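# Move the only filled canister into the yellow bay

## Task

Of the four canisters, exactly one holds contents. Identify it and set it in the yellow bay so that its whole footprint sits inside the taped border, not touching or crossing the tape. Leave the three empty canisters roughly at their original spots. All four must end upright: a canister that falls or is left leaning counts as a failure. Everything must stay in place without the robot holding it when the scene is ended.

## Robot and tools

Robot: a Hello Robot Stretch 4 with one arm. It has an omni-wheel base, a lift that rides up a mast, a telescoping arm reaching forward from the lift, a wrist with yaw, pitch and roll joints, and a two-finger gripper. It stands about 1.6 m tall, and the base edge lies within 0.23 m of the base origin. There are four on-board cameras: head_camera (420x560 pinhole), head_left_camera and head_right_camera (420x672 fisheye), and wrist_camera (616x392 pinhole).

Frames: the base frame sits on the floor under the base centre, with x ahead, y to the robot's left and z up. hand_pose is reported in this frame. It marks a point between the fingertips of the open gripper, and with all wrist joints at zero its axes line up with the base axes. The printed value may be a little off. The odometry frame is wherever the base frame was when the scene began. base_odometry comes from wheel counts only, so slipping looks like motion. Its heading grows to the left and runs from -3.142 to 3.142.

execute_actions(actions, cameras): actions is a list holding either no action (just report state and images) or a single action. An action may contain base, joints or both, plus optional pace and contact_limits; alternatively it is {"end_of_arm": "enable_torque"} by itself, which re-energises any wrist or gripper motor that shut off so it holds its current spot. base takes exactly one key, each a relative offset from where the base last measured itself: translate_m (metres, + forward, -2 to 2), strafe_m (metres, + left, -2 to 2), rotate_rad (radians, + counter-clockwise seen from above, -3.2 to 3.2). joints is a dict of absolute targets, by name: lift_m 0 to 1.2 m; arm_m 0 to 0.55 m; wrist_yaw_rad -1.134 to 4.276 (0 points ahead, + toward the left, 3.14 stowed; beyond 3.4 the arm may block it); wrist_pitch_rad -1.117 to 4.259 (0 level, 1.57 pointing down); wrist_roll_rad -1.117 to 4.259 (0 keeps fingers at equal height, + rotates clockwise viewed from behind); gripper_m -0.038 to 0.141 m, the fingertip gap, with negative values pressing the tips together. pace is "slow", "default", "fast" or "max" (base up to 0.1/0.3/0.4/0.6 m/s and 1/2/3/4 rad/s; slower when the lift is high). contact_limits takes only arm_m, 0 (gentlest) to 0.75, default 0.5. All motions in an action begin at once. A joint target past its limit is clamped and flagged; any other bad key or value rejects the whole call with no motion. Parts left out of an action may keep pushing toward earlier targets without the status showing it. cameras lists which images to return (omitted, null or ["all"] gives all; [] gives none). If a result reports a stop, the remaining movement calls of that same reply are skipped. No action runs past 15 s. Unfolding at the start: lift_m 0.4 with wrist_yaw_rad 0 in one action.

wait(seconds): 0 to 10 s with no new command; returns state and images. zoom_image(camera, region): enlarges a part of that camera's latest full image; region is [x0, y0, x1, y1] in pixels from the top-left, at most 504x504. read_manual(section): only "licences"; no motion. finished_scene(scene): ends the current scene, given its number, once the last command has settled; it cannot be undone and reports success.

Result lines: joint_positions (done tolerances: lift and arm ±0.004, yaw and roll ±0.02, pitch ±0.05, gripper ±0.004); base_status and joint_status, e.g. done, off_target, contact_stop_at_<key>, limit_stop_at_<name>, time_out, torque_fault; on_its_own, covering things not commanded this call ("held at" means the target being held). lidar_m is 12 ranges in metres, 30-degree sectors, first straight ahead then counter-clockwise (4th left, 7th behind, 10th right); "-" means nothing seen or closer than 0.25 m; it sees from about 0.15 m up and may miss glass, thin legs and the rear. wrist_depth_mm is a 7x7 grid of median depths, 100 to 2000 mm, read from the top left; the robot body appears in it. turned_by_wheels vs turned_by_imu: a gap above about 0.1 rad suggests a collision or slip, and heading error is roughly their difference. base_tilt gives forward and right lean in degrees, with a fixed bias up to 1.5. motor_effort gives percent of maximum, + toward larger joint values, peak in brackets (noisy); for wheel_0/1/2, + turns the base right.

Gripping: command a gap smaller than the object; squeezing harder pulls it toward the wrist, opening pushes it out. Neither the reading nor "done" proves a hold; at commanded gaps of 0 or more a solid grip shows as a clear gripper_m effort change. Tips stuck on a surface below: raise the lift. A filled canister should load the wrist pitch effort more than an empty one.

Hazards: contact stops leave lift, arm or wheels slack (lift may sag, base may roll). Leaning over 6 degrees gives limit_stop_at_tilt and freezes lift, arm and wheels. limit_stop_at_own_body appears mostly with the gripper tipped up (pitch below -0.2) and rolled (roll below -0.4 or above 4); back away from the body. A wrist motor pushing at its limit, or a level gripper with over about 2 kg, causes torque_fault; send enable_torque. Avoid driving or turning with over 1 kg held and arm_m beyond 0.2, especially at fast paces, and avoid hard sustained pushes with a raised gripper. Do not drop, knock over or slam canisters, and release the chosen one fully upright inside the tape before finishing.

Each tool is called after "Emit:" in YAML: its name, and indented under it one key for each argument.

## Session

Emit:
execute_actions:
  actions: []

Scene clock: 0.00 s.
base_odometry: x=+0.000 y=+0.000 heading=+0.000 (m, m, rad; odometry frame)
turned_by_wheels: +0.000 (rad since the last result)
turned_by_imu: +0.000 (rad since the last result)
base_tilt: forward=-0.1 right=-0.1 (deg)
lidar_m: 1.21 1.52 0.79 0.84 1.69 1.76 0.89 1.78 1.14 1.12 2.00 1.07
base_status: not commanded
joint_positions: lift_m=+0.279 arm_m=-0.002 wrist_yaw_rad=+3.154 wrist_pitch_rad=+0.021 wrist_roll_rad=+0.008 gripper_m=+0.057
joint_status: not commanded
motor_effort: lift_m=+20 arm_m=+0 wrist_yaw_rad=+0 wrist_pitch_rad=-8 wrist_roll_rad=+1 gripper_m=-2 wheel_0=+0 wheel_1=+0 wheel_2=+0 (%)
hand_pose: x=-0.1204 y=+0.0837 z=+0.4506 quat_wxyz=(-0.006, -0.011, +0.004, +1.000) (m; base frame)
wrist_depth_mm: - 138 - - - 1921 1576 / - 121 174 - - 1863 1576 / - 130 179 - - 1808 1537 / 133 138 1863 - - 1808 1499 / 1618 1808 1983 1060 - 1808 1537 / 1576 1661 199 1008 196 1708 1537 / 1118 1042 1138 138 1160 1098 1205
pictures: head_camera, head_left_camera, head_right_camera, wrist_camera
Images, in order (width x height): head_camera 420x560, head_left_camera 420x672, head_right_camera 420x672, wrist_camera 616x392.

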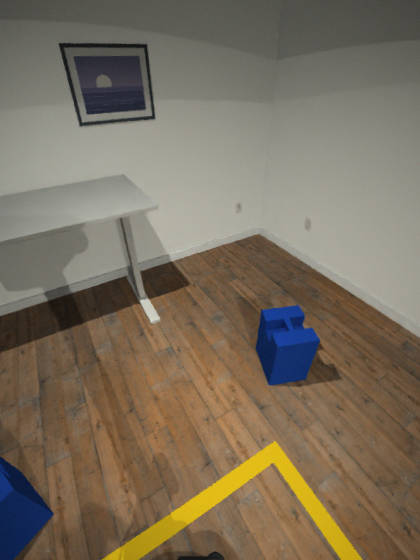

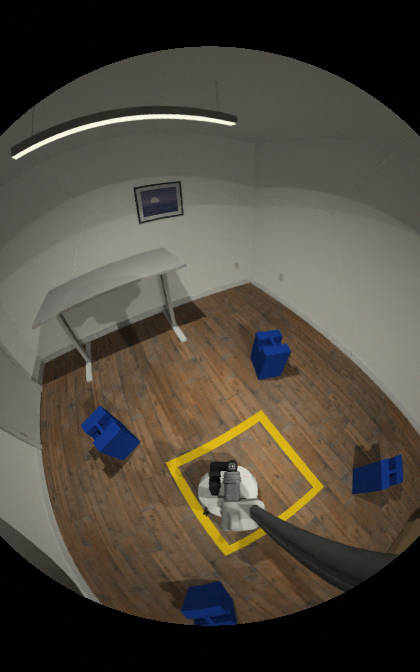

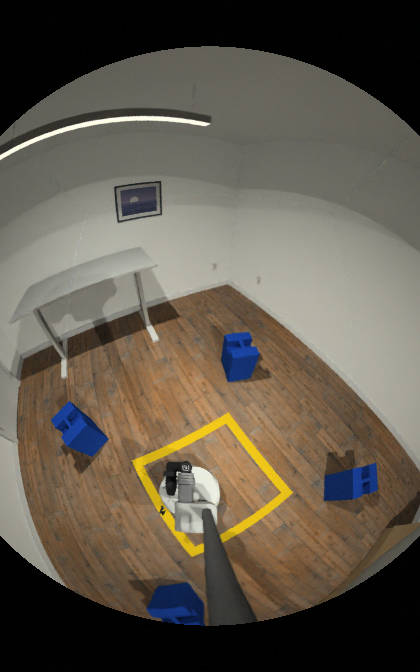

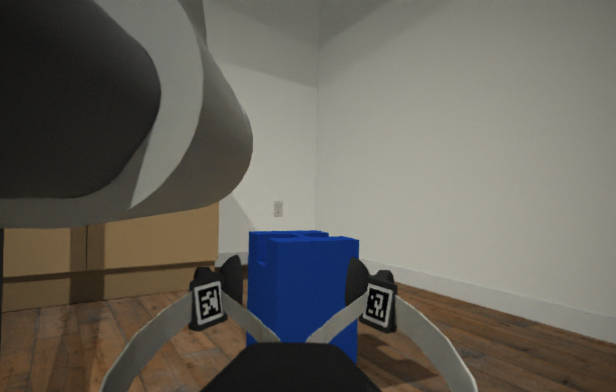

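Emit:
zoom_image:
  camera: "head_camera"
  region: [230, 280, 350, 400]

Region (230, 280, 350, 400) of head_camera's 420x560 image, scaled by 4.200, with more detail than that image has.

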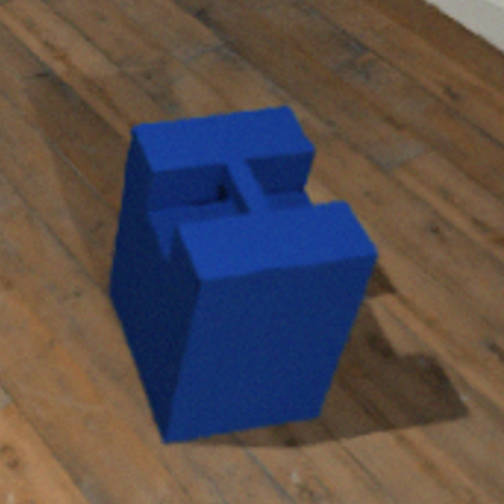

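Emit:
execute_actions:
  actions:
    - {"base":{"rotate_rad":-0.35},"joints":{"lift_m":0.4,"wrist_yaw_rad":0,"gripper_m":0.0},"pace":"fast"}
  cameras: []

Emit:
execute_actions:
  actions:
    - {"base":{"translate_m":0.3},"joints":{"lift_m":0.02,"arm_m":0.1},"pace":"fast"}
  cameras: ["head_camera","wrist_camera"]

Scene clock: 14.30 s.
base_odometry: x=+0.000 y=+0.000 heading=-0.350 (m, m, rad; odometry frame)
turned_by_wheels: -0.350 (rad since the last result)
turned_by_imu: -0.352 (rad since the last result)
base_tilt: forward=+0.0 right=-0.1 (deg)
lidar_m: 1.05 1.54 1.52 0.81 1.70 1.70 0.89 0.88 1.77 1.11 1.13 2.02
base_status: done
joint_positions: lift_m=+0.400 arm_m=-0.002 wrist_yaw_rad=+0.000 wrist_pitch_rad=+0.021 wrist_roll_rad=+0.008 gripper_m=+0.000
joint_status: all done
motor_effort: lift_m=+23(27) arm_m=+0(0) wrist_yaw_rad=-2(8) wrist_pitch_rad=-8(8) wrist_roll_rad=+1(1) gripper_m=-5(5) wheel_0=+1(9) wheel_1=-1(10) wheel_2=+0(9) (%)
hand_pose: x=+0.4576 y=-0.0873 z=+0.5717 quat_wxyz=(+1.000, +0.004, +0.011, +0.000) (m; base frame)
wrist_depth_mm: 1921 - - - 1863 1708 1499 / - - - - 1921 1618 1537 / 1921 - - - 1863 1661 1499 / 1983 - - - 1921 1661 1499 / 1983 - - - 1921 1708 1464 / 1921 - 186 194 1808 1708 1464 / 1366 1281 931 517 1281 1464 1430
pictures: none
No camera images: the call's "cameras" was empty. Leave "cameras" out to get every camera's image.

Scene clock: 16.33 s.
base_odometry: x=+0.282 y=-0.103 heading=-0.350 (m, m, rad; odometry frame)
turned_by_wheels: +0.000 (rad since the last result)
turned_by_imu: -0.002 (rad since the last result)
base_tilt: forward=+0.0 right=+0.0 (deg)
lidar_m: 0.77 1.34 1.34 0.83 0.85 1.93 1.17 1.25 1.96 1.07 1.80 1.80
base_status: done
joint_positions: lift_m=+0.020 arm_m=+0.099 wrist_yaw_rad=+0.000 wrist_pitch_rad=+0.021 wrist_roll_rad=+0.008 gripper_m=+0.000
joint_status: all done
motor_effort: lift_m=+15(23) arm_m=+9(11) wrist_yaw_rad=-2(1) wrist_pitch_rad=-8(8) wrist_roll_rad=+1(1) gripper_m=-5(5) wheel_0=+1(4) wheel_1=+1(7) wheel_2=+1(13) (%)
hand_pose: x=+0.5579 y=-0.0874 z=+0.1924 quat_wxyz=(+1.000, +0.004, +0.011, +0.000) (m; base frame)
wrist_depth_mm: 1756 - - 1921 1537 1366 1205 / 1756 - 480 1708 1576 1430 1229 / 1756 1921 469 530 1618 1397 1229 / 1756 1983 462 521 1576 1366 1205 / 1499 1098 462 525 1499 1336 1205 / 798 668 186 194 842 854 866 / 549 492 445 325 517 574 585
pictures: head_camera, wrist_camera
Images, in order (width x height): head_camera 420x560, wrist_camera 616x392.

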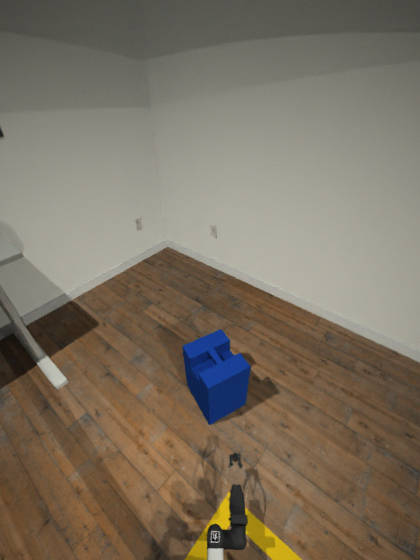

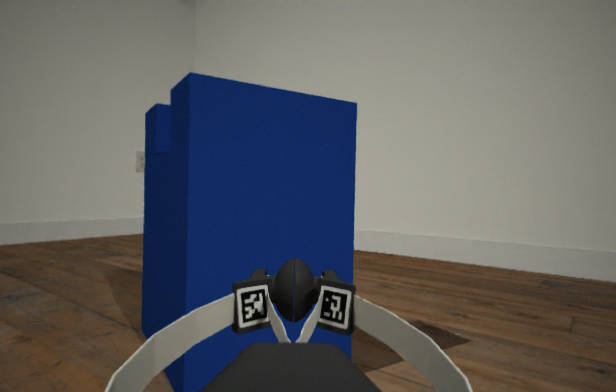

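Emit:
execute_actions:
  actions:
    - {"base":{"strafe_m":0.07},"joints":{"arm_m":0.28}}
  cameras: ["wrist_camera"]

Emit:
execute_actions:
  actions:
    - {"joints":{"arm_m":0.36},"pace":"slow","contact_limits":{"arm_m":0.2}}
  cameras: ["head_camera","wrist_camera"]

Scene clock: 22.03 s.
base_odometry: x=+0.306 y=-0.037 heading=-0.350 (m, m, rad; odometry frame)
turned_by_wheels: +0.000 (rad since the last result)
turned_by_imu: -0.002 (rad since the last result)
base_tilt: forward=+0.0 right=+0.0 (deg)
lidar_m: 0.77 1.31 1.28 0.78 0.76 1.89 1.18 1.18 2.01 1.15 1.85 0.91
base_status: done
joint_positions: lift_m=+0.020 arm_m=+0.278 wrist_yaw_rad=+0.000 wrist_pitch_rad=+0.021 wrist_roll_rad=+0.008 gripper_m=+0.000
joint_status: all done
motor_effort: lift_m=+15(15) arm_m=+8(7) wrist_yaw_rad=+0(0) wrist_pitch_rad=-7(8) wrist_roll_rad=+1(1) gripper_m=-6(5) wheel_0=-1(7) wheel_1=-2(9) wheel_2=+0(1) (%)
hand_pose: x=+0.7378 y=-0.0874 z=+0.1924 quat_wxyz=(+1.000, +0.004, +0.011, +0.000) (m; base frame)
wrist_depth_mm: 1661 1921 278 306 1499 1308 1160 / 1618 1863 278 301 351 1308 1182 / 1576 1808 279 301 353 1281 1160 / 1618 1808 281 304 353 1281 1160 / 1464 1281 282 303 355 1255 1138 / 778 683 185 194 347 854 891 / 544 430 285 217 342 574 585
pictures: wrist_camera
Images, in order (width x height): wrist_camera 616x392.

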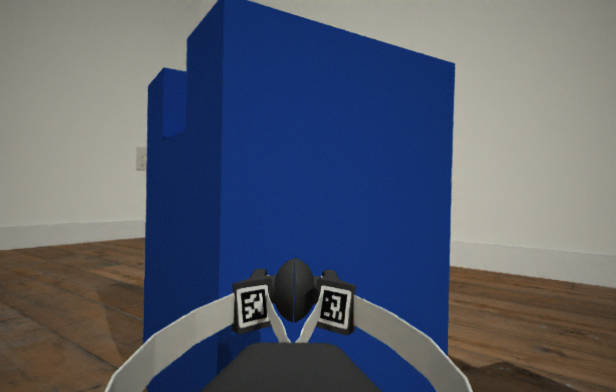

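Scene clock: 24.10 s.
base_odometry: x=+0.306 y=-0.037 heading=-0.350 (m, m, rad; odometry frame)
turned_by_wheels: +0.000 (rad since the last result)
turned_by_imu: -0.001 (rad since the last result)
base_tilt: forward=+0.0 right=-0.1 (deg)
lidar_m: 0.79 1.30 1.28 0.80 0.77 1.87 1.21 1.18 2.03 1.16 1.86 1.82
base_status: not commanded
joint_positions: lift_m=+0.020 arm_m=+0.358 wrist_yaw_rad=-0.001 wrist_pitch_rad=+0.021 wrist_roll_rad=+0.008 gripper_m=+0.000
joint_status: all done
motor_effort: lift_m=+15(15) arm_m=+9(10) wrist_yaw_rad=+4(3) wrist_pitch_rad=-7(8) wrist_roll_rad=+1(1) gripper_m=-4(4) wheel_0=-1(1) wheel_1=-2(2) wheel_2=+0(0) (%)
contact_limits: arm_m 0.2
hand_pose: x=+0.8176 y=-0.0877 z=+0.1924 quat_wxyz=(+1.000, +0.004, +0.011, -0.001) (m; base frame)
wrist_depth_mm: 1576 1756 216 245 282 1229 1098 / 1576 392 218 247 282 1182 1118 / 1576 389 219 247 285 1182 1138 / 1576 384 219 248 283 1182 1098 / 1430 368 220 248 286 1205 1098 / 788 364 186 194 279 778 878 / 554 231 215 193 274 539 597
pictures: head_camera, wrist_camera
Images, in order (width x height): head_camera 420x560, wrist_camera 616x392.

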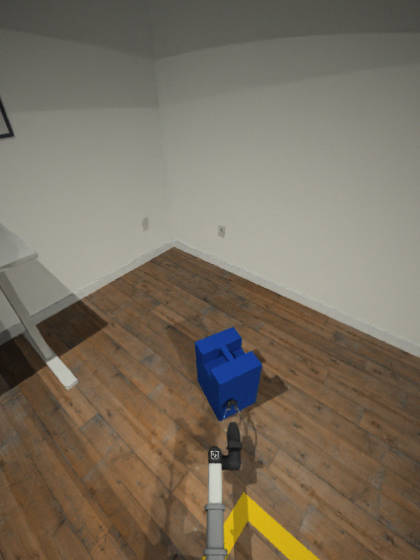

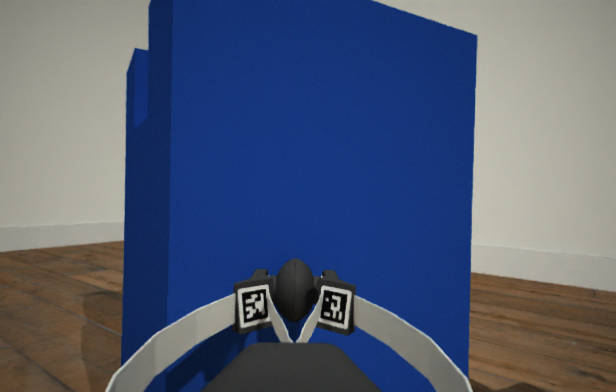

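Emit:
execute_actions:
  actions:
    - {"joints":{"arm_m":0.1},"pace":"fast"}
  cameras: []

Emit:
execute_actions:
  actions:
    - {"base":{"rotate_rad":2.05},"pace":"fast"}
  cameras: ["head_camera","wrist_camera"]

Scene clock: 29.57 s.
base_odometry: x=+0.306 y=-0.037 heading=-0.350 (m, m, rad; odometry frame)
turned_by_wheels: +0.000 (rad since the last result)
turned_by_imu: -0.002 (rad since the last result)
base_tilt: forward=+0.1 right=+0.0 (deg)
lidar_m: 0.81 1.30 1.28 0.79 0.75 1.89 1.20 1.16 2.01 1.14 1.84 1.83
base_status: not commanded
joint_positions: lift_m=+0.020 arm_m=+0.102 wrist_yaw_rad=+0.000 wrist_pitch_rad=+0.022 wrist_roll_rad=+0.008 gripper_m=+0.000
joint_status: all done
motor_effort: lift_m=+15(15) arm_m=-9(9) wrist_yaw_rad=+0(2) wrist_pitch_rad=-8(8) wrist_roll_rad=+1(1) gripper_m=-5(4) wheel_0=-1(1) wheel_1=-2(1) wheel_2=+0(0) (%)
hand_pose: x=+0.5608 y=-0.0875 z=+0.1924 quat_wxyz=(+1.000, +0.004, +0.011, +0.000) (m; base frame)
wrist_depth_mm: 1661 - - 1921 1618 1430 1281 / 1708 - - 1756 1618 1430 1281 / 1708 - 525 512 1537 1430 1281 / 1708 - 525 504 1499 1430 1255 / 1464 1537 521 512 1205 1366 1255 / 809 798 186 193 585 866 891 / 549 496 512 315 517 574 591
pictures: none
No camera images: the call's "cameras" was empty. Leave "cameras" out to get every camera's image.

Scene clock: 31.50 s.
base_odometry: x=+0.306 y=-0.037 heading=+1.700 (m, m, rad; odometry frame)
turned_by_wheels: +2.050 (rad since the last result)
turned_by_imu: +2.050 (rad since the last result)
base_tilt: forward=+0.0 right=+0.1 (deg)
lidar_m: 0.77 1.87 1.24 1.19 2.02 1.14 1.87 1.83 0.79 1.30 1.27 0.86
base_status: done
joint_positions: lift_m=+0.020 arm_m=+0.102 wrist_yaw_rad=+0.000 wrist_pitch_rad=+0.022 wrist_roll_rad=+0.008 gripper_m=+0.000
joint_status: not commanded
motor_effort: lift_m=+16(16) arm_m=-9(9) wrist_yaw_rad=-1(3) wrist_pitch_rad=-8(8) wrist_roll_rad=+1(1) gripper_m=-5(5) wheel_0=+0(9) wheel_1=+0(9) wheel_2=+1(11) (%)
hand_pose: x=+0.5609 y=-0.0874 z=+0.1923 quat_wxyz=(+1.000, +0.004, +0.011, +0.000) (m; base frame)
wrist_depth_mm: 1366 1499 1661 1863 - - 1756 / 1366 1464 1618 521 1921 - 1808 / 1336 1464 1618 473 500 - 1756 / 1336 1499 580 477 504 - 1808 / 1308 1430 580 466 508 1756 1308 / 798 798 186 194 480 866 891 / 544 488 549 293 462 574 585
pictures: head_camera, wrist_camera
Images, in order (width x height): head_camera 420x560, wrist_camera 616x392.

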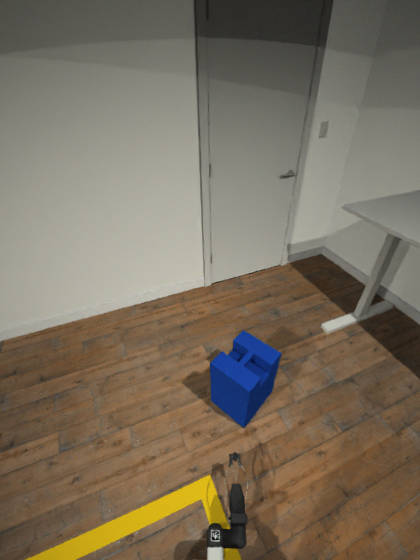

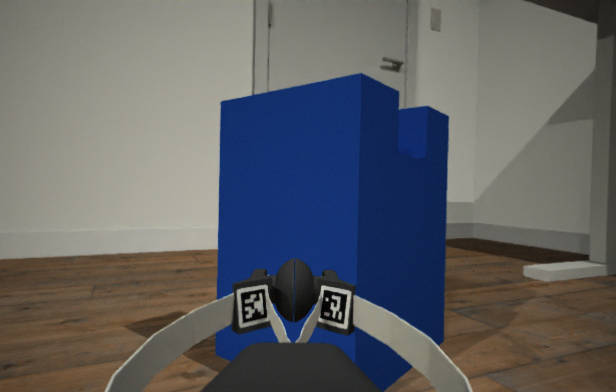

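Emit:
execute_actions:
  actions:
    - {"base":{"strafe_m":-0.04},"joints":{"arm_m":0.26}}
  cameras: []

Emit:
execute_actions:
  actions:
    - {"joints":{"arm_m":0.33},"pace":"slow","contact_limits":{"arm_m":0.2}}
  cameras: ["wrist_camera"]

Scene clock: 35.80 s.
base_odometry: x=+0.345 y=-0.032 heading=+1.700 (m, m, rad; odometry frame)
turned_by_wheels: +0.000 (rad since the last result)
turned_by_imu: -0.002 (rad since the last result)
base_tilt: forward=-0.2 right=+0.1 (deg)
lidar_m: 0.77 1.90 1.27 1.22 2.06 1.18 1.83 1.81 0.76 1.28 1.24 0.95
base_status: done
joint_positions: lift_m=+0.020 arm_m=+0.258 wrist_yaw_rad=+0.000 wrist_pitch_rad=+0.021 wrist_roll_rad=+0.008 gripper_m=+0.000
joint_status: all done
motor_effort: lift_m=+16(16) arm_m=+9(8) wrist_yaw_rad=-1(1) wrist_pitch_rad=-7(8) wrist_roll_rad=+1(1) gripper_m=-5(6) wheel_0=-1(10) wheel_1=-1(8) wheel_2=+0(0) (%)
hand_pose: x=+0.7178 y=-0.0874 z=+0.1923 quat_wxyz=(+1.000, +0.004, +0.011, +0.000) (m; base frame)
wrist_depth_mm: 1281 1366 1430 291 1808 - 1708 / 1229 1308 353 291 336 - 1708 / 1281 1366 357 290 338 1983 1708 / 1229 1366 355 290 343 1983 1661 / 1255 1255 355 282 345 1430 1576 / 798 741 186 194 327 778 878 / 544 421 353 211 310 539 585
pictures: none
No camera images: the call's "cameras" was empty. Leave "cameras" out to get every camera's image.

Scene clock: 37.77 s.
base_odometry: x=+0.345 y=-0.032 heading=+1.701 (m, m, rad; odometry frame)
turned_by_wheels: +0.001 (rad since the last result)
turned_by_imu: +0.001 (rad since the last result)
base_tilt: forward=+0.0 right=-0.1 (deg)
lidar_m: 0.76 1.90 1.26 1.23 2.06 1.17 1.84 1.82 0.75 1.27 1.24 0.94
base_status: not commanded
joint_positions: lift_m=+0.020 arm_m=+0.327 wrist_yaw_rad=+0.008 wrist_pitch_rad=+0.021 wrist_roll_rad=+0.008 gripper_m=+0.000
joint_status: all done
on_its_own: wrist_yaw_rad is at rest, and its effort (-22) is outside its rest range (-13 to +13)
motor_effort: lift_m=+16(16) arm_m=+15(16) wrist_yaw_rad=-22(25) wrist_pitch_rad=-9(8) wrist_roll_rad=+1(1) gripper_m=-6(6) wheel_0=+11(11) wheel_1=+4(4) wheel_2=+0(0) (%)
contact_limits: arm_m 0.2
hand_pose: x=+0.7873 y=-0.0852 z=+0.1923 quat_wxyz=(+1.000, +0.004, +0.011, +0.004) (m; base frame)
wrist_depth_mm: 1205 1281 286 233 215 1983 1661 / 1205 1255 285 231 216 375 1708 / 1205 1281 286 232 217 355 1708 / 1205 1281 286 231 220 355 1661 / 1182 1078 285 225 221 362 1576 / 788 676 185 186 223 364 854 / 539 327 293 182 154 366 580
pictures: wrist_camera
Images, in order (width x height): wrist_camera 616x392.

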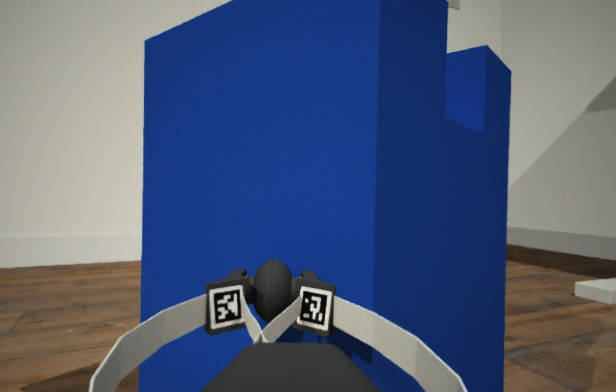

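Emit:
execute_actions:
  actions:
    - {"joints":{"arm_m":0.25,"lift_m":0.65},"pace":"fast"}
  cameras: []

Emit:
execute_actions:
  actions:
    - {"base":{"translate_m":0.45},"joints":{"arm_m":0.3,"wrist_pitch_rad":1.57,"wrist_roll_rad":0.73,"gripper_m":0.09}}
  cameras: ["head_camera","wrist_camera"]

Scene clock: 48.10 s.
base_odometry: x=+0.345 y=-0.032 heading=+1.700 (m, m, rad; odometry frame)
turned_by_wheels: -0.001 (rad since the last result)
turned_by_imu: -0.004 (rad since the last result)
base_tilt: forward=+0.2 right=+0.0 (deg)
lidar_m: 0.79 1.89 1.27 1.22 2.05 1.17 1.85 1.81 0.76 1.28 1.24 0.95
base_status: not commanded
joint_positions: lift_m=+0.650 arm_m=+0.251 wrist_yaw_rad=+0.000 wrist_pitch_rad=+0.022 wrist_roll_rad=+0.008 gripper_m=+0.000
joint_status: all done
motor_effort: lift_m=+24(28) arm_m=-8(9) wrist_yaw_rad=+0(32) wrist_pitch_rad=-8(15) wrist_roll_rad=+1(1) gripper_m=-4(5) wheel_0=-1(11) wheel_1=-1(4) wheel_2=+2(2) (%)
hand_pose: x=+0.7108 y=-0.0875 z=+0.8216 quat_wxyz=(+1.000, +0.004, +0.011, +0.000) (m; base frame)
wrist_depth_mm: 1255 1366 1499 1576 1808 - 1708 / 1255 1366 1464 1618 1863 - 1708 / 1255 1366 1499 1661 1863 - 1756 / 1308 1397 1537 1618 1863 - 1661 / 1255 1336 1537 1661 1808 - 1756 / 1281 1336 185 193 1863 - 1708 / 1281 1397 1499 866 1756 1921 1661
pictures: none
No camera images: the call's "cameras" was empty. Leave "cameras" out to get every camera's image.

Scene clock: 51.10 s.
base_odometry: x=+0.287 y=+0.414 heading=+1.700 (m, m, rad; odometry frame)
turned_by_wheels: +0.000 (rad since the last result)
turned_by_imu: -0.003 (rad since the last result)
base_tilt: forward=+0.2 right=+0.0 (deg)
lidar_m: 0.35 1.49 1.61 1.22 2.24 1.58 2.28 1.07 1.19 1.09 1.08 0.33
base_status: done
joint_positions: lift_m=+0.650 arm_m=+0.299 wrist_yaw_rad=+0.000 wrist_pitch_rad=+1.570 wrist_roll_rad=+0.729 gripper_m=+0.090
joint_status: all done
motor_effort: lift_m=+23(24) arm_m=+8(6) wrist_yaw_rad=-1(1) wrist_pitch_rad=-1(8) wrist_roll_rad=+3(7) gripper_m=-1(3) wheel_0=+2(7) wheel_1=+1(5) wheel_2=-1(9) (%)
hand_pose: x=+0.4697 y=-0.0874 z=+0.5394 quat_wxyz=(+0.661, +0.252, +0.660, -0.252) (m; base frame)
wrist_depth_mm: 750 768 768 759 768 768 768 / 750 759 382 382 382 768 759 / 750 768 382 384 382 778 778 / 759 759 462 466 462 759 768 / 759 750 399 377 402 768 778 / 750 750 213 382 196 768 778 / 750 759 377 138 615 609 768
pictures: head_camera, wrist_camera
Images, in order (width x height): head_camera 420x560, wrist_camera 616x392.

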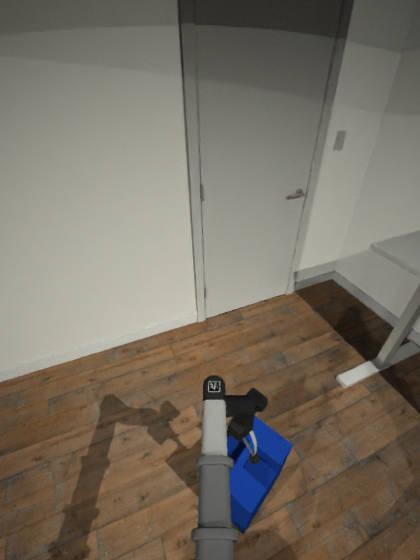

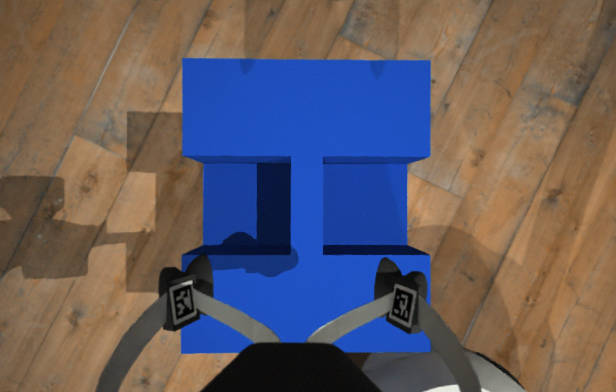

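Emit:
execute_actions:
  actions:
    - {"base":{"strafe_m":-0.039},"joints":{"arm_m":0.332,"lift_m":0.54}}
  cameras: ["wrist_camera"]

Scene clock: 56.37 s.
base_odometry: x=+0.326 y=+0.419 heading=+1.700 (m, m, rad; odometry frame)
turned_by_wheels: +0.000 (rad since the last result)
turned_by_imu: -0.002 (rad since the last result)
base_tilt: forward=+0.0 right=-0.2 (deg)
lidar_m: 0.32 1.51 1.63 1.27 2.27 1.59 2.24 1.02 1.18 1.06 1.03 0.32
base_status: done
joint_positions: lift_m=+0.540 arm_m=+0.330 wrist_yaw_rad=+0.000 wrist_pitch_rad=+1.570 wrist_roll_rad=+0.729 gripper_m=+0.090
joint_status: all done
motor_effort: lift_m=+14(26) arm_m=+8(7) wrist_yaw_rad=-1(1) wrist_pitch_rad=-1(2) wrist_roll_rad=+3(2) gripper_m=-1(2) wheel_0=-1(9) wheel_1=+1(7) wheel_2=+0(1) (%)
hand_pose: x=+0.5016 y=-0.0874 z=+0.4301 quat_wxyz=(+0.661, +0.252, +0.660, -0.252) (m; base frame)
wrist_depth_mm: 640 654 654 661 661 661 668 / 640 654 271 272 273 668 668 / 634 268 270 272 272 661 676 / 647 647 270 272 273 654 661 / 647 654 351 349 353 668 661 / 647 647 213 270 198 668 654 / 647 270 270 138 271 654 654
pictures: wrist_camera
Images, in order (width x height): wrist_camera 616x392.

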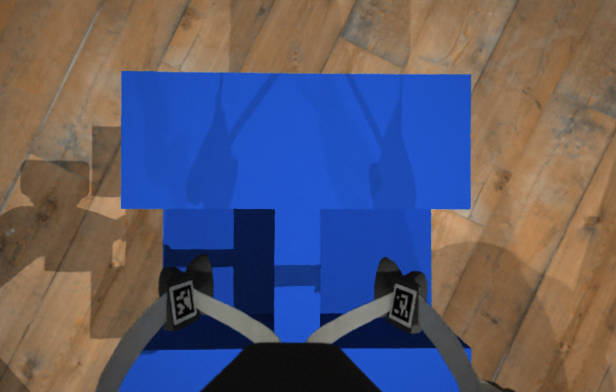

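Emit:
execute_actions:
  actions:
    - {"joints":{"lift_m":0.475}}
  cameras: []

Emit:
execute_actions:
  actions:
    - {"joints":{"gripper_m":-0.03}}
  cameras: ["wrist_camera"]

Emit:
execute_actions:
  actions:
    - {"joints":{"lift_m":0.51},"pace":"slow"}
  cameras: ["wrist_camera","head_camera"]

Scene clock: 60.77 s.
base_odometry: x=+0.326 y=+0.419 heading=+1.700 (m, m, rad; odometry frame)
turned_by_wheels: +0.000 (rad since the last result)
turned_by_imu: -0.002 (rad since the last result)
base_tilt: forward=+0.1 right=-0.1 (deg)
lidar_m: 0.34 1.50 1.62 1.24 2.27 1.59 2.25 1.01 1.20 1.06 1.03 0.30
base_status: not commanded
joint_positions: lift_m=+0.475 arm_m=+0.330 wrist_yaw_rad=+0.000 wrist_pitch_rad=+1.570 wrist_roll_rad=+0.729 gripper_m=+0.090
joint_status: all done
motor_effort: lift_m=+15(13) arm_m=+9(9) wrist_yaw_rad=+1(1) wrist_pitch_rad=-2(2) wrist_roll_rad=+2(3) gripper_m=+0(3) wheel_0=-1(1) wheel_1=+1(1) wheel_2=+0(0) (%)
hand_pose: x=+0.5016 y=-0.0874 z=+0.3651 quat_wxyz=(+0.661, +0.252, +0.660, -0.252) (m; base frame)
wrist_depth_mm: 585 585 585 580 591 597 603 / 585 204 206 206 209 208 603 / 580 206 204 206 206 208 597 / 580 205 206 206 207 208 597 / 580 286 286 206 289 603 597 / 580 286 215 206 198 591 591 / 580 230 246 138 246 249 597
pictures: none
No camera images: the call's "cameras" was empty. Leave "cameras" out to get every camera's image.

Scene clock: 62.67 s.
base_odometry: x=+0.326 y=+0.419 heading=+1.700 (m, m, rad; odometry frame)
turned_by_wheels: +0.000 (rad since the last result)
turned_by_imu: -0.001 (rad since the last result)
base_tilt: forward=+0.1 right=-0.1 (deg)
lidar_m: 0.30 1.50 1.63 1.24 2.26 1.59 2.25 1.04 1.18 1.05 1.04 0.33
base_status: not commanded
joint_positions: lift_m=+0.474 arm_m=+0.331 wrist_yaw_rad=+0.002 wrist_pitch_rad=+1.566 wrist_roll_rad=+0.729 gripper_m=-0.029
joint_status: all done
motor_effort: lift_m=+27(27) arm_m=+8(8) wrist_yaw_rad=-6(5) wrist_pitch_rad=+10(11) wrist_roll_rad=+3(3) gripper_m=-30(31) wheel_0=-1(1) wheel_1=+1(1) wheel_2=+0(0) (%)
hand_pose: x=+0.5031 y=-0.0874 z=+0.3641 quat_wxyz=(+0.662, +0.252, +0.659, -0.251) (m; base frame)
wrist_depth_mm: 574 197 198 199 200 201 591 / 574 196 197 197 199 200 591 / 564 196 197 198 199 200 591 / 564 196 197 199 200 200 591 / 574 278 278 198 282 585 580 / 569 278 181 197 182 591 585 / 574 214 241 173 243 214 591
pictures: wrist_camera
Images, in order (width x height): wrist_camera 616x392.

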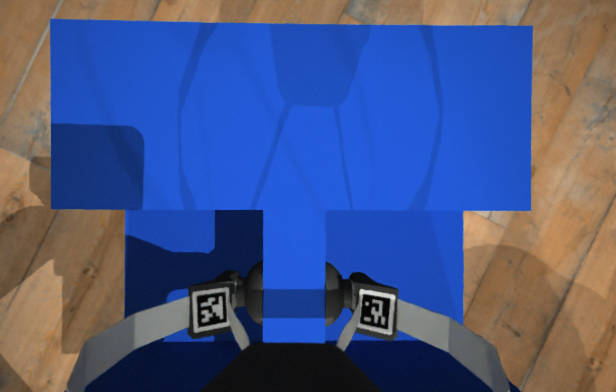

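Scene clock: 63.23 s.
base_odometry: x=+0.326 y=+0.419 heading=+1.700 (m, m, rad; odometry frame)
turned_by_wheels: +0.000 (rad since the last result)
turned_by_imu: +0.000 (rad since the last result)
base_tilt: forward=+0.1 right=-0.1 (deg)
lidar_m: 0.30 1.50 1.65 1.23 2.27 1.59 2.26 1.03 1.20 1.05 1.03 0.31
base_status: not commanded
joint_positions: lift_m=+0.471 arm_m=+0.331 wrist_yaw_rad=+0.001 wrist_pitch_rad=+1.570 wrist_roll_rad=+0.729 gripper_m=-0.029
joint_status: lift_m contact_stop (moved -0.003 of +0.036)
on_its_own: lift_m is slack since a contact_stop (your +0.510 is given up)
motor_effort: lift_m=+21(34) arm_m=+7(8) wrist_yaw_rad=-3(8) wrist_pitch_rad=-1(13) wrist_roll_rad=+3(3) gripper_m=-26(31) wheel_0=-1(1) wheel_1=+1(2) wheel_2=+0(0) (%)
hand_pose: x=+0.5021 y=-0.0874 z=+0.3610 quat_wxyz=(+0.661, +0.252, +0.660, -0.252) (m; base frame)
wrist_depth_mm: 569 196 197 199 199 201 597 / 569 196 197 198 199 201 585 / 569 196 197 198 199 200 597 / 574 195 198 198 199 200 591 / 574 277 278 198 281 591 597 / 574 278 183 198 181 585 591 / 574 214 243 172 244 216 591
pictures: head_camera, wrist_camera
Images, in order (width x height): head_camera 420x560, wrist_camera 616x392.

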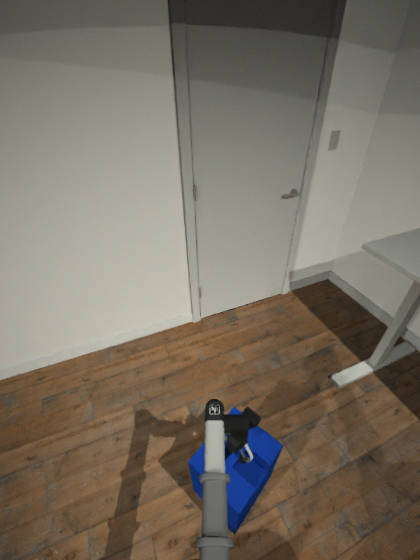

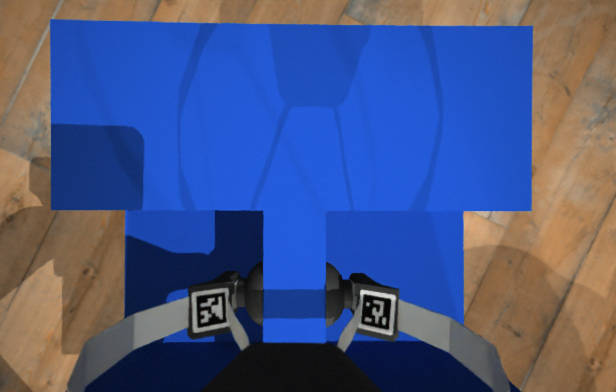

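Emit:
execute_actions:
  actions:
    - {"joints":{"gripper_m":0.08,"lift_m":0.475}}
  cameras: []

Emit:
execute_actions:
  actions:
    - {"joints":{"lift_m":0.56},"pace":"fast"}
  cameras: []

Emit:
execute_actions:
  actions:
    - {"base":{"strafe_m":-0.55},"joints":{"arm_m":0,"wrist_roll_rad":0},"pace":"fast"}
  cameras: ["head_left_camera"]

Scene clock: 80.47 s.
base_odometry: x=+0.326 y=+0.419 heading=+1.700 (m, m, rad; odometry frame)
turned_by_wheels: +0.000 (rad since the last result)
turned_by_imu: -0.002 (rad since the last result)
base_tilt: forward=+0.1 right=+0.0 (deg)
lidar_m: 0.33 1.50 1.66 1.25 2.27 1.60 2.25 1.03 1.20 1.04 1.02 0.33
base_status: not commanded
joint_positions: lift_m=+0.475 arm_m=+0.331 wrist_yaw_rad=+0.000 wrist_pitch_rad=+1.571 wrist_roll_rad=+0.729 gripper_m=+0.080
joint_status: all done
motor_effort: lift_m=+21(33) arm_m=+7(7) wrist_yaw_rad=+1(6) wrist_pitch_rad=-4(15) wrist_roll_rad=+3(2) gripper_m=-1(26) wheel_0=-2(1) wheel_1=+1(1) wheel_2=+0(0) (%)
hand_pose: x=+0.5017 y=-0.0874 z=+0.3646 quat_wxyz=(+0.661, +0.252, +0.660, -0.252) (m; base frame)
wrist_depth_mm: 580 585 591 585 591 597 597 / 585 205 205 206 206 208 597 / 585 204 205 206 206 208 597 / 585 204 204 206 207 208 597 / 574 285 286 206 289 597 603 / 580 285 202 204 198 597 591 / 574 231 247 137 246 247 597
pictures: none
No camera images: the call's "cameras" was empty. Leave "cameras" out to get every camera's image.

Scene clock: 81.57 s.
base_odometry: x=+0.326 y=+0.419 heading=+1.700 (m, m, rad; odometry frame)
turned_by_wheels: +0.000 (rad since the last result)
turned_by_imu: +0.000 (rad since the last result)
base_tilt: forward=+0.1 right=-0.1 (deg)
lidar_m: 0.32 1.49 1.64 1.25 2.27 1.59 2.26 1.02 1.20 1.05 1.02 0.33
base_status: not commanded
joint_positions: lift_m=+0.560 arm_m=+0.331 wrist_yaw_rad=+0.000 wrist_pitch_rad=+1.570 wrist_roll_rad=+0.729 gripper_m=+0.080
joint_status: all done
motor_effort: lift_m=+23(23) arm_m=+7(8) wrist_yaw_rad=+0(2) wrist_pitch_rad=-3(2) wrist_roll_rad=+3(3) gripper_m=-2(2) wheel_0=-1(1) wheel_1=+2(1) wheel_2=+0(0) (%)
hand_pose: x=+0.5018 y=-0.0874 z=+0.4494 quat_wxyz=(+0.661, +0.252, +0.660, -0.252) (m; base frame)
wrist_depth_mm: 668 676 676 691 676 691 683 / 676 668 291 291 291 691 683 / 661 668 289 291 291 683 676 / 661 668 289 290 291 683 683 / 668 668 368 370 373 683 691 / 661 661 201 289 198 683 676 / 668 287 287 138 293 676 683
pictures: none
No camera images: the call's "cameras" was empty. Leave "cameras" out to get every camera's image.

Scene clock: 84.10 s.
base_odometry: x=+0.872 y=+0.490 heading=+1.700 (m, m, rad; odometry frame)
turned_by_wheels: +0.000 (rad since the last result)
turned_by_imu: -0.001 (rad since the last result)
base_tilt: forward=+0.1 right=+0.0 (deg)
lidar_m: 0.87 0.53 0.53 1.79 2.79 1.87 0.82 0.85 0.69 0.54 0.53 0.59
base_status: done
joint_positions: lift_m=+0.560 arm_m=+0.002 wrist_yaw_rad=+0.000 wrist_pitch_rad=+1.570 wrist_roll_rad=+0.000 gripper_m=+0.080
joint_status: all done
motor_effort: lift_m=+23(23) arm_m=-9(12) wrist_yaw_rad=-1(1) wrist_pitch_rad=-2(2) wrist_roll_rad=+0(3) gripper_m=+0(2) wheel_0=+0(13) wheel_1=+2(12) wheel_2=+0(1) (%)
hand_pose: x=+0.1726 y=-0.0874 z=+0.4494 quat_wxyz=(+0.707, +0.000, +0.707, +0.000) (m; base frame)
wrist_depth_mm: 609 676 668 676 676 699 699 / 676 683 683 676 683 699 691 / 676 661 661 676 683 691 699 / 661 668 661 683 676 691 691 / 668 661 455 459 676 683 707 / 668 455 201 462 197 683 683 / 661 452 455 137 683 683 691
pictures: head_left_camera
Images, in order (width x height): head_left_camera 420x672.

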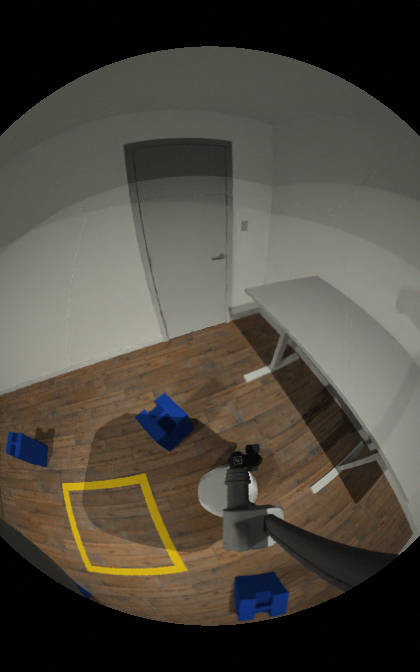

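Emit:
execute_actions:
  actions:
    - {"base":{"translate_m":0.6},"pace":"fast"}
  cameras: []

Emit:
execute_actions:
  actions:
    - {"base":{"rotate_rad":0.55},"pace":"fast"}
  cameras: []

Emit:
execute_actions:
  actions:
    - {"base":{"translate_m":0.46},"pace":"fast"}
  cameras: []

Emit:
execute_actions:
  actions:
    - {"base":{"rotate_rad":2.18},"pace":"fast"}
  cameras: ["head_left_camera","head_camera","wrist_camera"]

Scene clock: 95.80 s.
base_odometry: x=+0.794 y=+1.085 heading=+1.700 (m, m, rad; odometry frame)
turned_by_wheels: +0.000 (rad since the last result)
turned_by_imu: -0.005 (rad since the last result)
base_tilt: forward=-0.1 right=-0.1 (deg)
lidar_m: 0.55 1.15 1.29 0.27 0.30 2.38 1.42 0.87 0.40 0.31 0.28 0.34
base_status: done
joint_positions: lift_m=+0.560 arm_m=+0.002 wrist_yaw_rad=+0.000 wrist_pitch_rad=+1.570 wrist_roll_rad=+0.000 gripper_m=+0.080
joint_status: not commanded
motor_effort: lift_m=+23(23) arm_m=-8(9) wrist_yaw_rad=-1(1) wrist_pitch_rad=-2(1) wrist_roll_rad=+0(0) gripper_m=-3(1) wheel_0=+0(8) wheel_1=-1(8) wheel_2=+1(11) (%)
hand_pose: x=+0.1726 y=-0.0874 z=+0.4494 quat_wxyz=(+0.707, +0.000, +0.707, +0.000) (m; base frame)
wrist_depth_mm: 668 676 676 676 683 647 691 / 661 661 676 683 654 691 683 / 661 661 676 683 691 691 691 / 661 661 668 676 676 691 691 / 661 661 462 466 676 676 691 / 661 455 201 462 198 691 691 / 569 452 459 137 676 683 691
pictures: none
No camera images: the call's "cameras" was empty. Leave "cameras" out to get every camera's image.

Scene clock: 96.97 s.
base_odometry: x=+0.794 y=+1.086 heading=+2.250 (m, m, rad; odometry frame)
turned_by_wheels: +0.550 (rad since the last result)
turned_by_imu: +0.550 (rad since the last result)
base_tilt: forward=+0.0 right=+0.0 (deg)
lidar_m: 1.15 1.28 0.28 0.31 2.38 1.43 0.88 0.39 0.30 0.30 0.34 0.53
base_status: done
joint_positions: lift_m=+0.560 arm_m=+0.002 wrist_yaw_rad=+0.000 wrist_pitch_rad=+1.570 wrist_roll_rad=+0.000 gripper_m=+0.080
joint_status: not commanded
motor_effort: lift_m=+23(23) arm_m=-8(8) wrist_yaw_rad=-1(1) wrist_pitch_rad=-2(2) wrist_roll_rad=+0(0) gripper_m=+0(2) wheel_0=-1(8) wheel_1=+0(7) wheel_2=+2(10) (%)
hand_pose: x=+0.1726 y=-0.0874 z=+0.4494 quat_wxyz=(+0.707, +0.000, +0.707, +0.000) (m; base frame)
wrist_depth_mm: 668 668 676 676 691 683 683 / 661 668 676 683 699 691 699 / 654 676 676 668 676 691 691 / 621 668 668 683 683 668 654 / 574 668 462 469 691 676 683 / 654 455 200 459 198 676 691 / 654 455 452 137 676 691 683
pictures: none
No camera images: the call's "cameras" was empty. Leave "cameras" out to get every camera's image.

Scene clock: 99.40 s.
base_odometry: x=+0.505 y=+1.443 heading=+2.251 (m, m, rad; odometry frame)
turned_by_wheels: +0.000 (rad since the last result)
turned_by_imu: -0.003 (rad since the last result)
base_tilt: forward=+0.0 right=-0.1 (deg)
lidar_m: 0.69 0.80 1.24 1.89 0.35 0.42 1.05 0.47 0.38 0.37 0.84 0.70
base_status: done
joint_positions: lift_m=+0.560 arm_m=+0.002 wrist_yaw_rad=+0.000 wrist_pitch_rad=+1.570 wrist_roll_rad=+0.000 gripper_m=+0.080
joint_status: not commanded
motor_effort: lift_m=+23(23) arm_m=-8(8) wrist_yaw_rad=-2(1) wrist_pitch_rad=-2(2) wrist_roll_rad=+0(0) gripper_m=-2(2) wheel_0=+0(2) wheel_1=+1(7) wheel_2=+2(13) (%)
hand_pose: x=+0.1726 y=-0.0874 z=+0.4494 quat_wxyz=(+0.707, +0.000, +0.707, +0.000) (m; base frame)
wrist_depth_mm: 676 668 676 683 683 691 699 / 661 676 676 676 683 691 699 / 661 668 676 676 676 676 691 / 661 668 668 676 691 683 683 / 661 668 462 462 683 691 699 / 668 452 202 459 197 683 683 / 661 455 455 137 668 668 683
pictures: none
No camera images: the call's "cameras" was empty. Leave "cameras" out to get every camera's image.

Scene clock: 101.40 s.
base_odometry: x=+0.505 y=+1.443 heading=-1.853 (m, m, rad; odometry frame)
turned_by_wheels: +2.180 (rad since the last result)
turned_by_imu: +2.179 (rad since the last result)
base_tilt: forward=+0.0 right=-0.1 (deg)
lidar_m: 0.36 0.43 0.80 0.45 0.37 0.39 0.79 0.69 0.69 0.84 1.41 0.58
base_status: done
joint_positions: lift_m=+0.560 arm_m=+0.002 wrist_yaw_rad=+0.000 wrist_pitch_rad=+1.570 wrist_roll_rad=+0.000 gripper_m=+0.080
joint_status: not commanded
motor_effort: lift_m=+21(23) arm_m=-9(9) wrist_yaw_rad=+0(2) wrist_pitch_rad=-1(2) wrist_roll_rad=+0(0) gripper_m=-2(1) wheel_0=-1(10) wheel_1=+1(8) wheel_2=-1(11) (%)
hand_pose: x=+0.1727 y=-0.0874 z=+0.4496 quat_wxyz=(+0.707, +0.000, +0.707, +0.000) (m; base frame)
wrist_depth_mm: 661 445 355 366 691 683 699 / 668 668 569 609 683 691 699 / 668 676 668 676 683 683 691 / 668 661 676 676 691 676 691 / 661 668 459 462 683 691 683 / 668 452 202 455 197 691 683 / 661 452 455 137 683 676 691
pictures: head_camera, head_left_camera, wrist_camera
Images, in order (width x height): head_camera 420x560, head_left_camera 420x672, wrist_camera 616x392.

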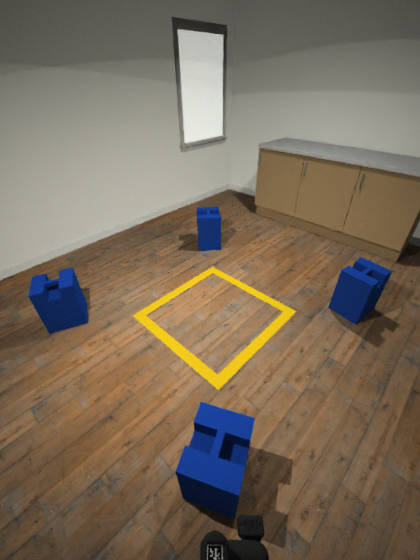

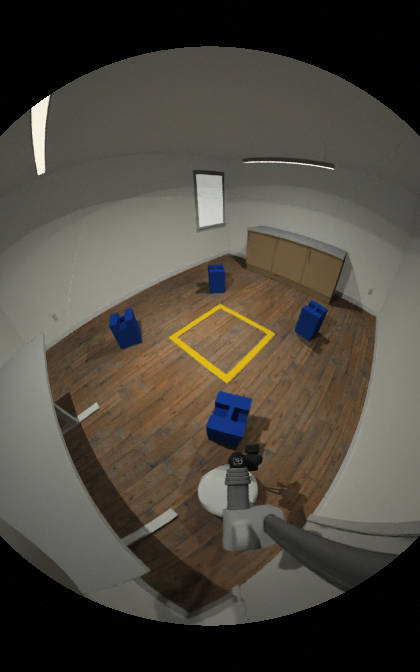

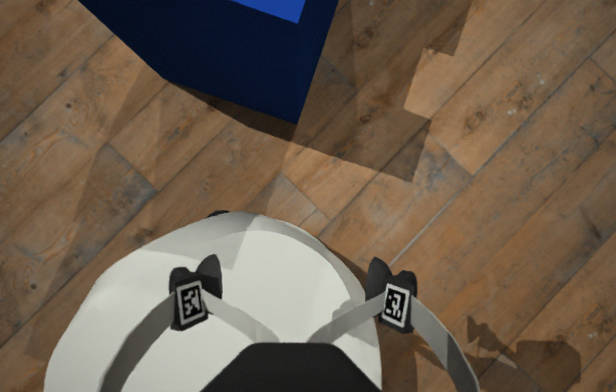

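Emit:
execute_actions:
  actions:
    - {"base":{"translate_m":0.35},"pace":"slow"}
  cameras: ["head_left_camera","wrist_camera"]

Scene clock: 107.87 s.
base_odometry: x=+0.408 y=+1.108 heading=-1.853 (m, m, rad; odometry frame)
turned_by_wheels: +0.000 (rad since the last result)
turned_by_imu: -0.005 (rad since the last result)
base_tilt: forward=+0.0 right=-0.1 (deg)
lidar_m: 0.25 0.25 1.34 0.73 0.62 0.61 1.14 0.94 0.95 1.08 1.84 0.36
base_status: done
joint_positions: lift_m=+0.560 arm_m=+0.001 wrist_yaw_rad=+0.000 wrist_pitch_rad=+1.570 wrist_roll_rad=+0.000 gripper_m=+0.080
joint_status: not commanded
motor_effort: lift_m=+21(21) arm_m=-8(9) wrist_yaw_rad=-2(2) wrist_pitch_rad=-1(1) wrist_roll_rad=+0(0) gripper_m=-1(1) wheel_0=+6(12) wheel_1=+7(9) wheel_2=-14(17) (%)
hand_pose: x=+0.1726 y=-0.0874 z=+0.4496 quat_wxyz=(+0.707, +0.000, +0.707, +0.000) (m; base frame)
wrist_depth_mm: 661 373 301 370 683 691 691 / 287 289 291 375 691 691 691 / 289 290 293 294 683 683 691 / 661 289 289 291 683 683 691 / 668 668 459 462 668 691 691 / 647 462 202 462 197 683 691 / 661 455 455 137 683 683 683
pictures: head_left_camera, wrist_camera
Images, in order (width x height): head_left_camera 420x672, wrist_camera 616x392.

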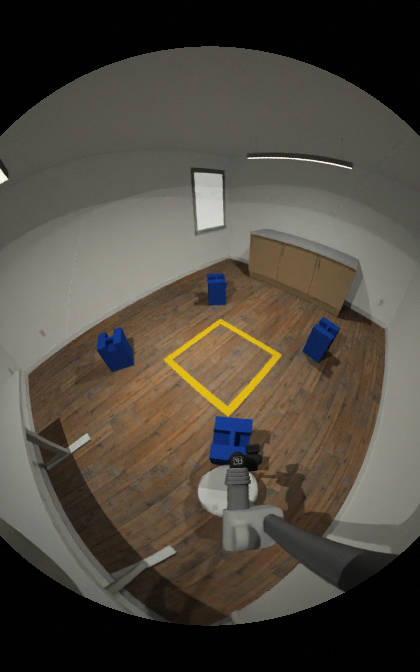

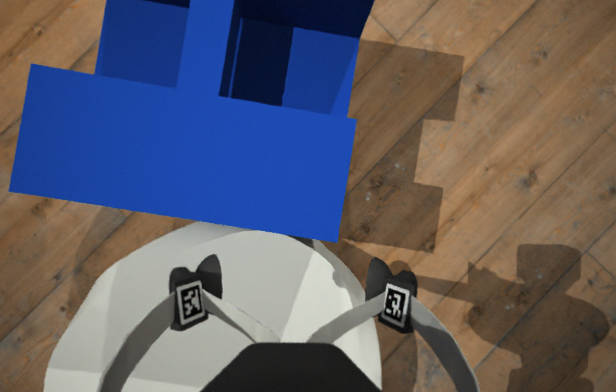

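Works well; continue.

Emit:
execute_actions:
  actions:
    - {"base":{"translate_m":0.3}}
  cameras: ["head_left_camera","wrist_camera"]

Scene clock: 111.40 s.
base_odometry: x=+0.324 y=+0.820 heading=-1.853 (m, m, rad; odometry frame)
turned_by_wheels: +0.000 (rad since the last result)
turned_by_imu: -0.003 (rad since the last result)
base_tilt: forward=+0.0 right=+0.0 (deg)
lidar_m: 0.25 0.27 1.34 0.99 0.83 0.83 1.38 1.15 1.16 1.34 1.40 0.36
base_status: done
joint_positions: lift_m=+0.560 arm_m=+0.001 wrist_yaw_rad=+0.000 wrist_pitch_rad=+1.570 wrist_roll_rad=+0.000 gripper_m=+0.080
joint_status: not commanded
motor_effort: lift_m=+21(21) arm_m=-8(8) wrist_yaw_rad=-2(0) wrist_pitch_rad=-2(1) wrist_roll_rad=+0(0) gripper_m=-3(2) wheel_0=+7(13) wheel_1=+6(11) wheel_2=-11(23) (%)
hand_pose: x=+0.1726 y=-0.0874 z=+0.4496 quat_wxyz=(+0.707, +0.000, +0.707, +0.000) (m; base frame)
wrist_depth_mm: 661 375 293 370 676 683 691 / 289 291 291 377 676 683 691 / 289 289 291 291 683 683 683 / 668 289 290 290 683 683 691 / 661 661 462 466 676 683 683 / 668 455 201 455 197 683 683 / 661 452 452 137 676 683 691
pictures: head_left_camera, wrist_camera
Images, in order (width x height): head_left_camera 420x672, wrist_camera 616x392.

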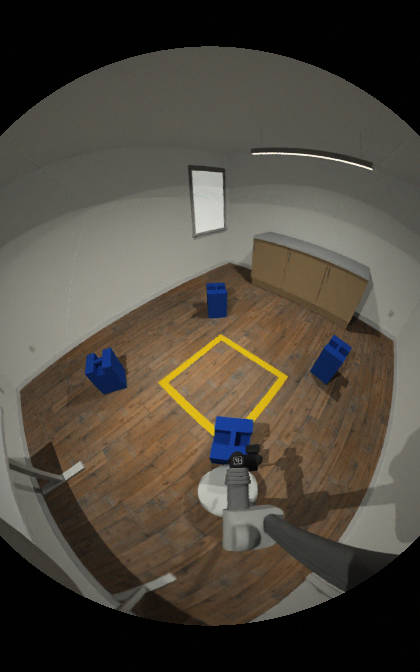

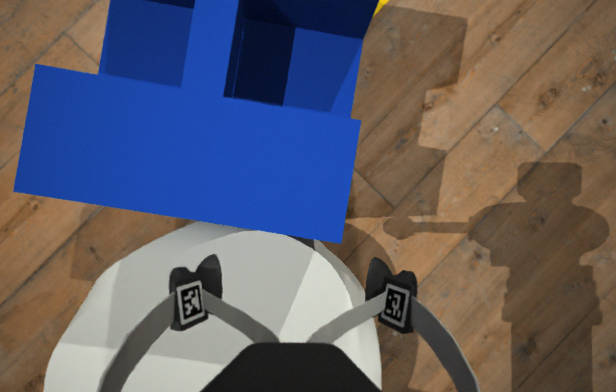

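Stable. Push the rest, then back off.

Emit:
execute_actions:
  actions:
    - {"base":{"translate_m":0.6}}
  cameras: []

Emit:
execute_actions:
  actions:
    - {"base":{"translate_m":-0.3},"pace":"fast"}
  cameras: ["head_left_camera","head_camera"]

Scene clock: 117.17 s.
base_odometry: x=+0.158 y=+0.244 heading=-1.852 (m, m, rad; odometry frame)
turned_by_wheels: +0.000 (rad since the last result)
turned_by_imu: -0.006 (rad since the last result)
base_tilt: forward=+0.0 right=+0.0 (deg)
lidar_m: 0.25 0.25 1.04 1.08 1.28 1.26 1.51 1.57 1.57 1.77 1.05 0.29
base_status: done
joint_positions: lift_m=+0.560 arm_m=+0.001 wrist_yaw_rad=+0.000 wrist_pitch_rad=+1.570 wrist_roll_rad=+0.000 gripper_m=+0.080
joint_status: not commanded
motor_effort: lift_m=+21(21) arm_m=-9(9) wrist_yaw_rad=-2(0) wrist_pitch_rad=-2(1) wrist_roll_rad=+0(0) gripper_m=-2(1) wheel_0=+8(10) wheel_1=+5(11) wheel_2=-10(25) (%)
hand_pose: x=+0.1726 y=-0.0874 z=+0.4496 quat_wxyz=(+0.707, +0.000, +0.707, +0.000) (m; base frame)
wrist_depth_mm: 668 373 293 366 379 691 699 / 676 291 291 375 676 683 699 / 290 290 291 293 683 683 691 / 661 290 293 291 676 683 691 / 661 668 459 459 683 683 683 / 668 452 202 462 198 676 699 / 647 452 455 138 676 668 691
pictures: none
No camera images: the call's "cameras" was empty. Leave "cameras" out to get every camera's image.

Scene clock: 119.20 s.
base_odometry: x=+0.241 y=+0.532 heading=-1.853 (m, m, rad; odometry frame)
turned_by_wheels: +0.000 (rad since the last result)
turned_by_imu: +0.000 (rad since the last result)
base_tilt: forward=+0.1 right=-0.2 (deg)
lidar_m: 0.48 2.35 1.17 1.25 1.07 1.05 1.23 1.37 1.37 1.57 1.20 2.25
base_status: done
joint_positions: lift_m=+0.560 arm_m=+0.001 wrist_yaw_rad=+0.000 wrist_pitch_rad=+1.570 wrist_roll_rad=+0.000 gripper_m=+0.080
joint_status: not commanded
motor_effort: lift_m=+21(21) arm_m=-9(8) wrist_yaw_rad=-1(0) wrist_pitch_rad=-2(1) wrist_roll_rad=+0(0) gripper_m=-2(2) wheel_0=+0(9) wheel_1=+0(5) wheel_2=-1(15) (%)
hand_pose: x=+0.1726 y=-0.0874 z=+0.4496 quat_wxyz=(+0.707, +0.000, +0.707, +0.000) (m; base frame)
wrist_depth_mm: 661 676 676 621 691 683 699 / 668 668 668 668 683 691 699 / 668 668 683 683 691 699 683 / 661 668 661 676 683 691 683 / 661 668 459 462 676 683 683 / 661 455 201 462 196 683 691 / 661 449 459 137 676 691 691
pictures: head_camera, head_left_camera
Images, in order (width x height): head_camera 420x560, head_left_camera 420x672.

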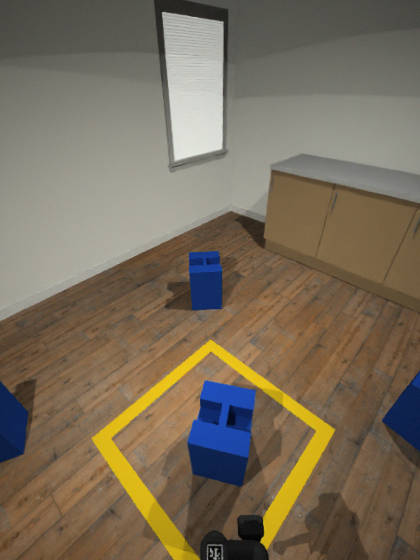

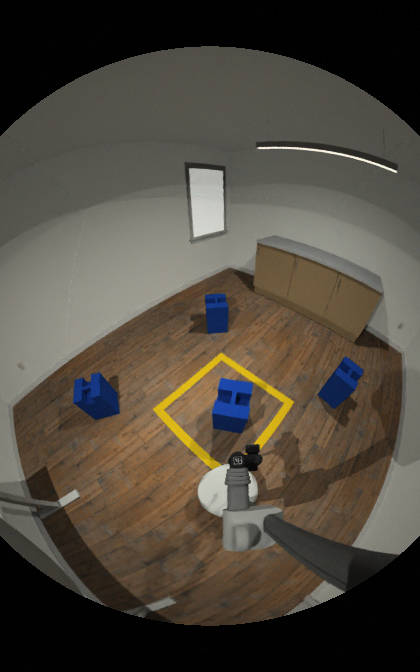

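Emit:
finished_scene:
  scene: 1

The scene is finished: the task was done.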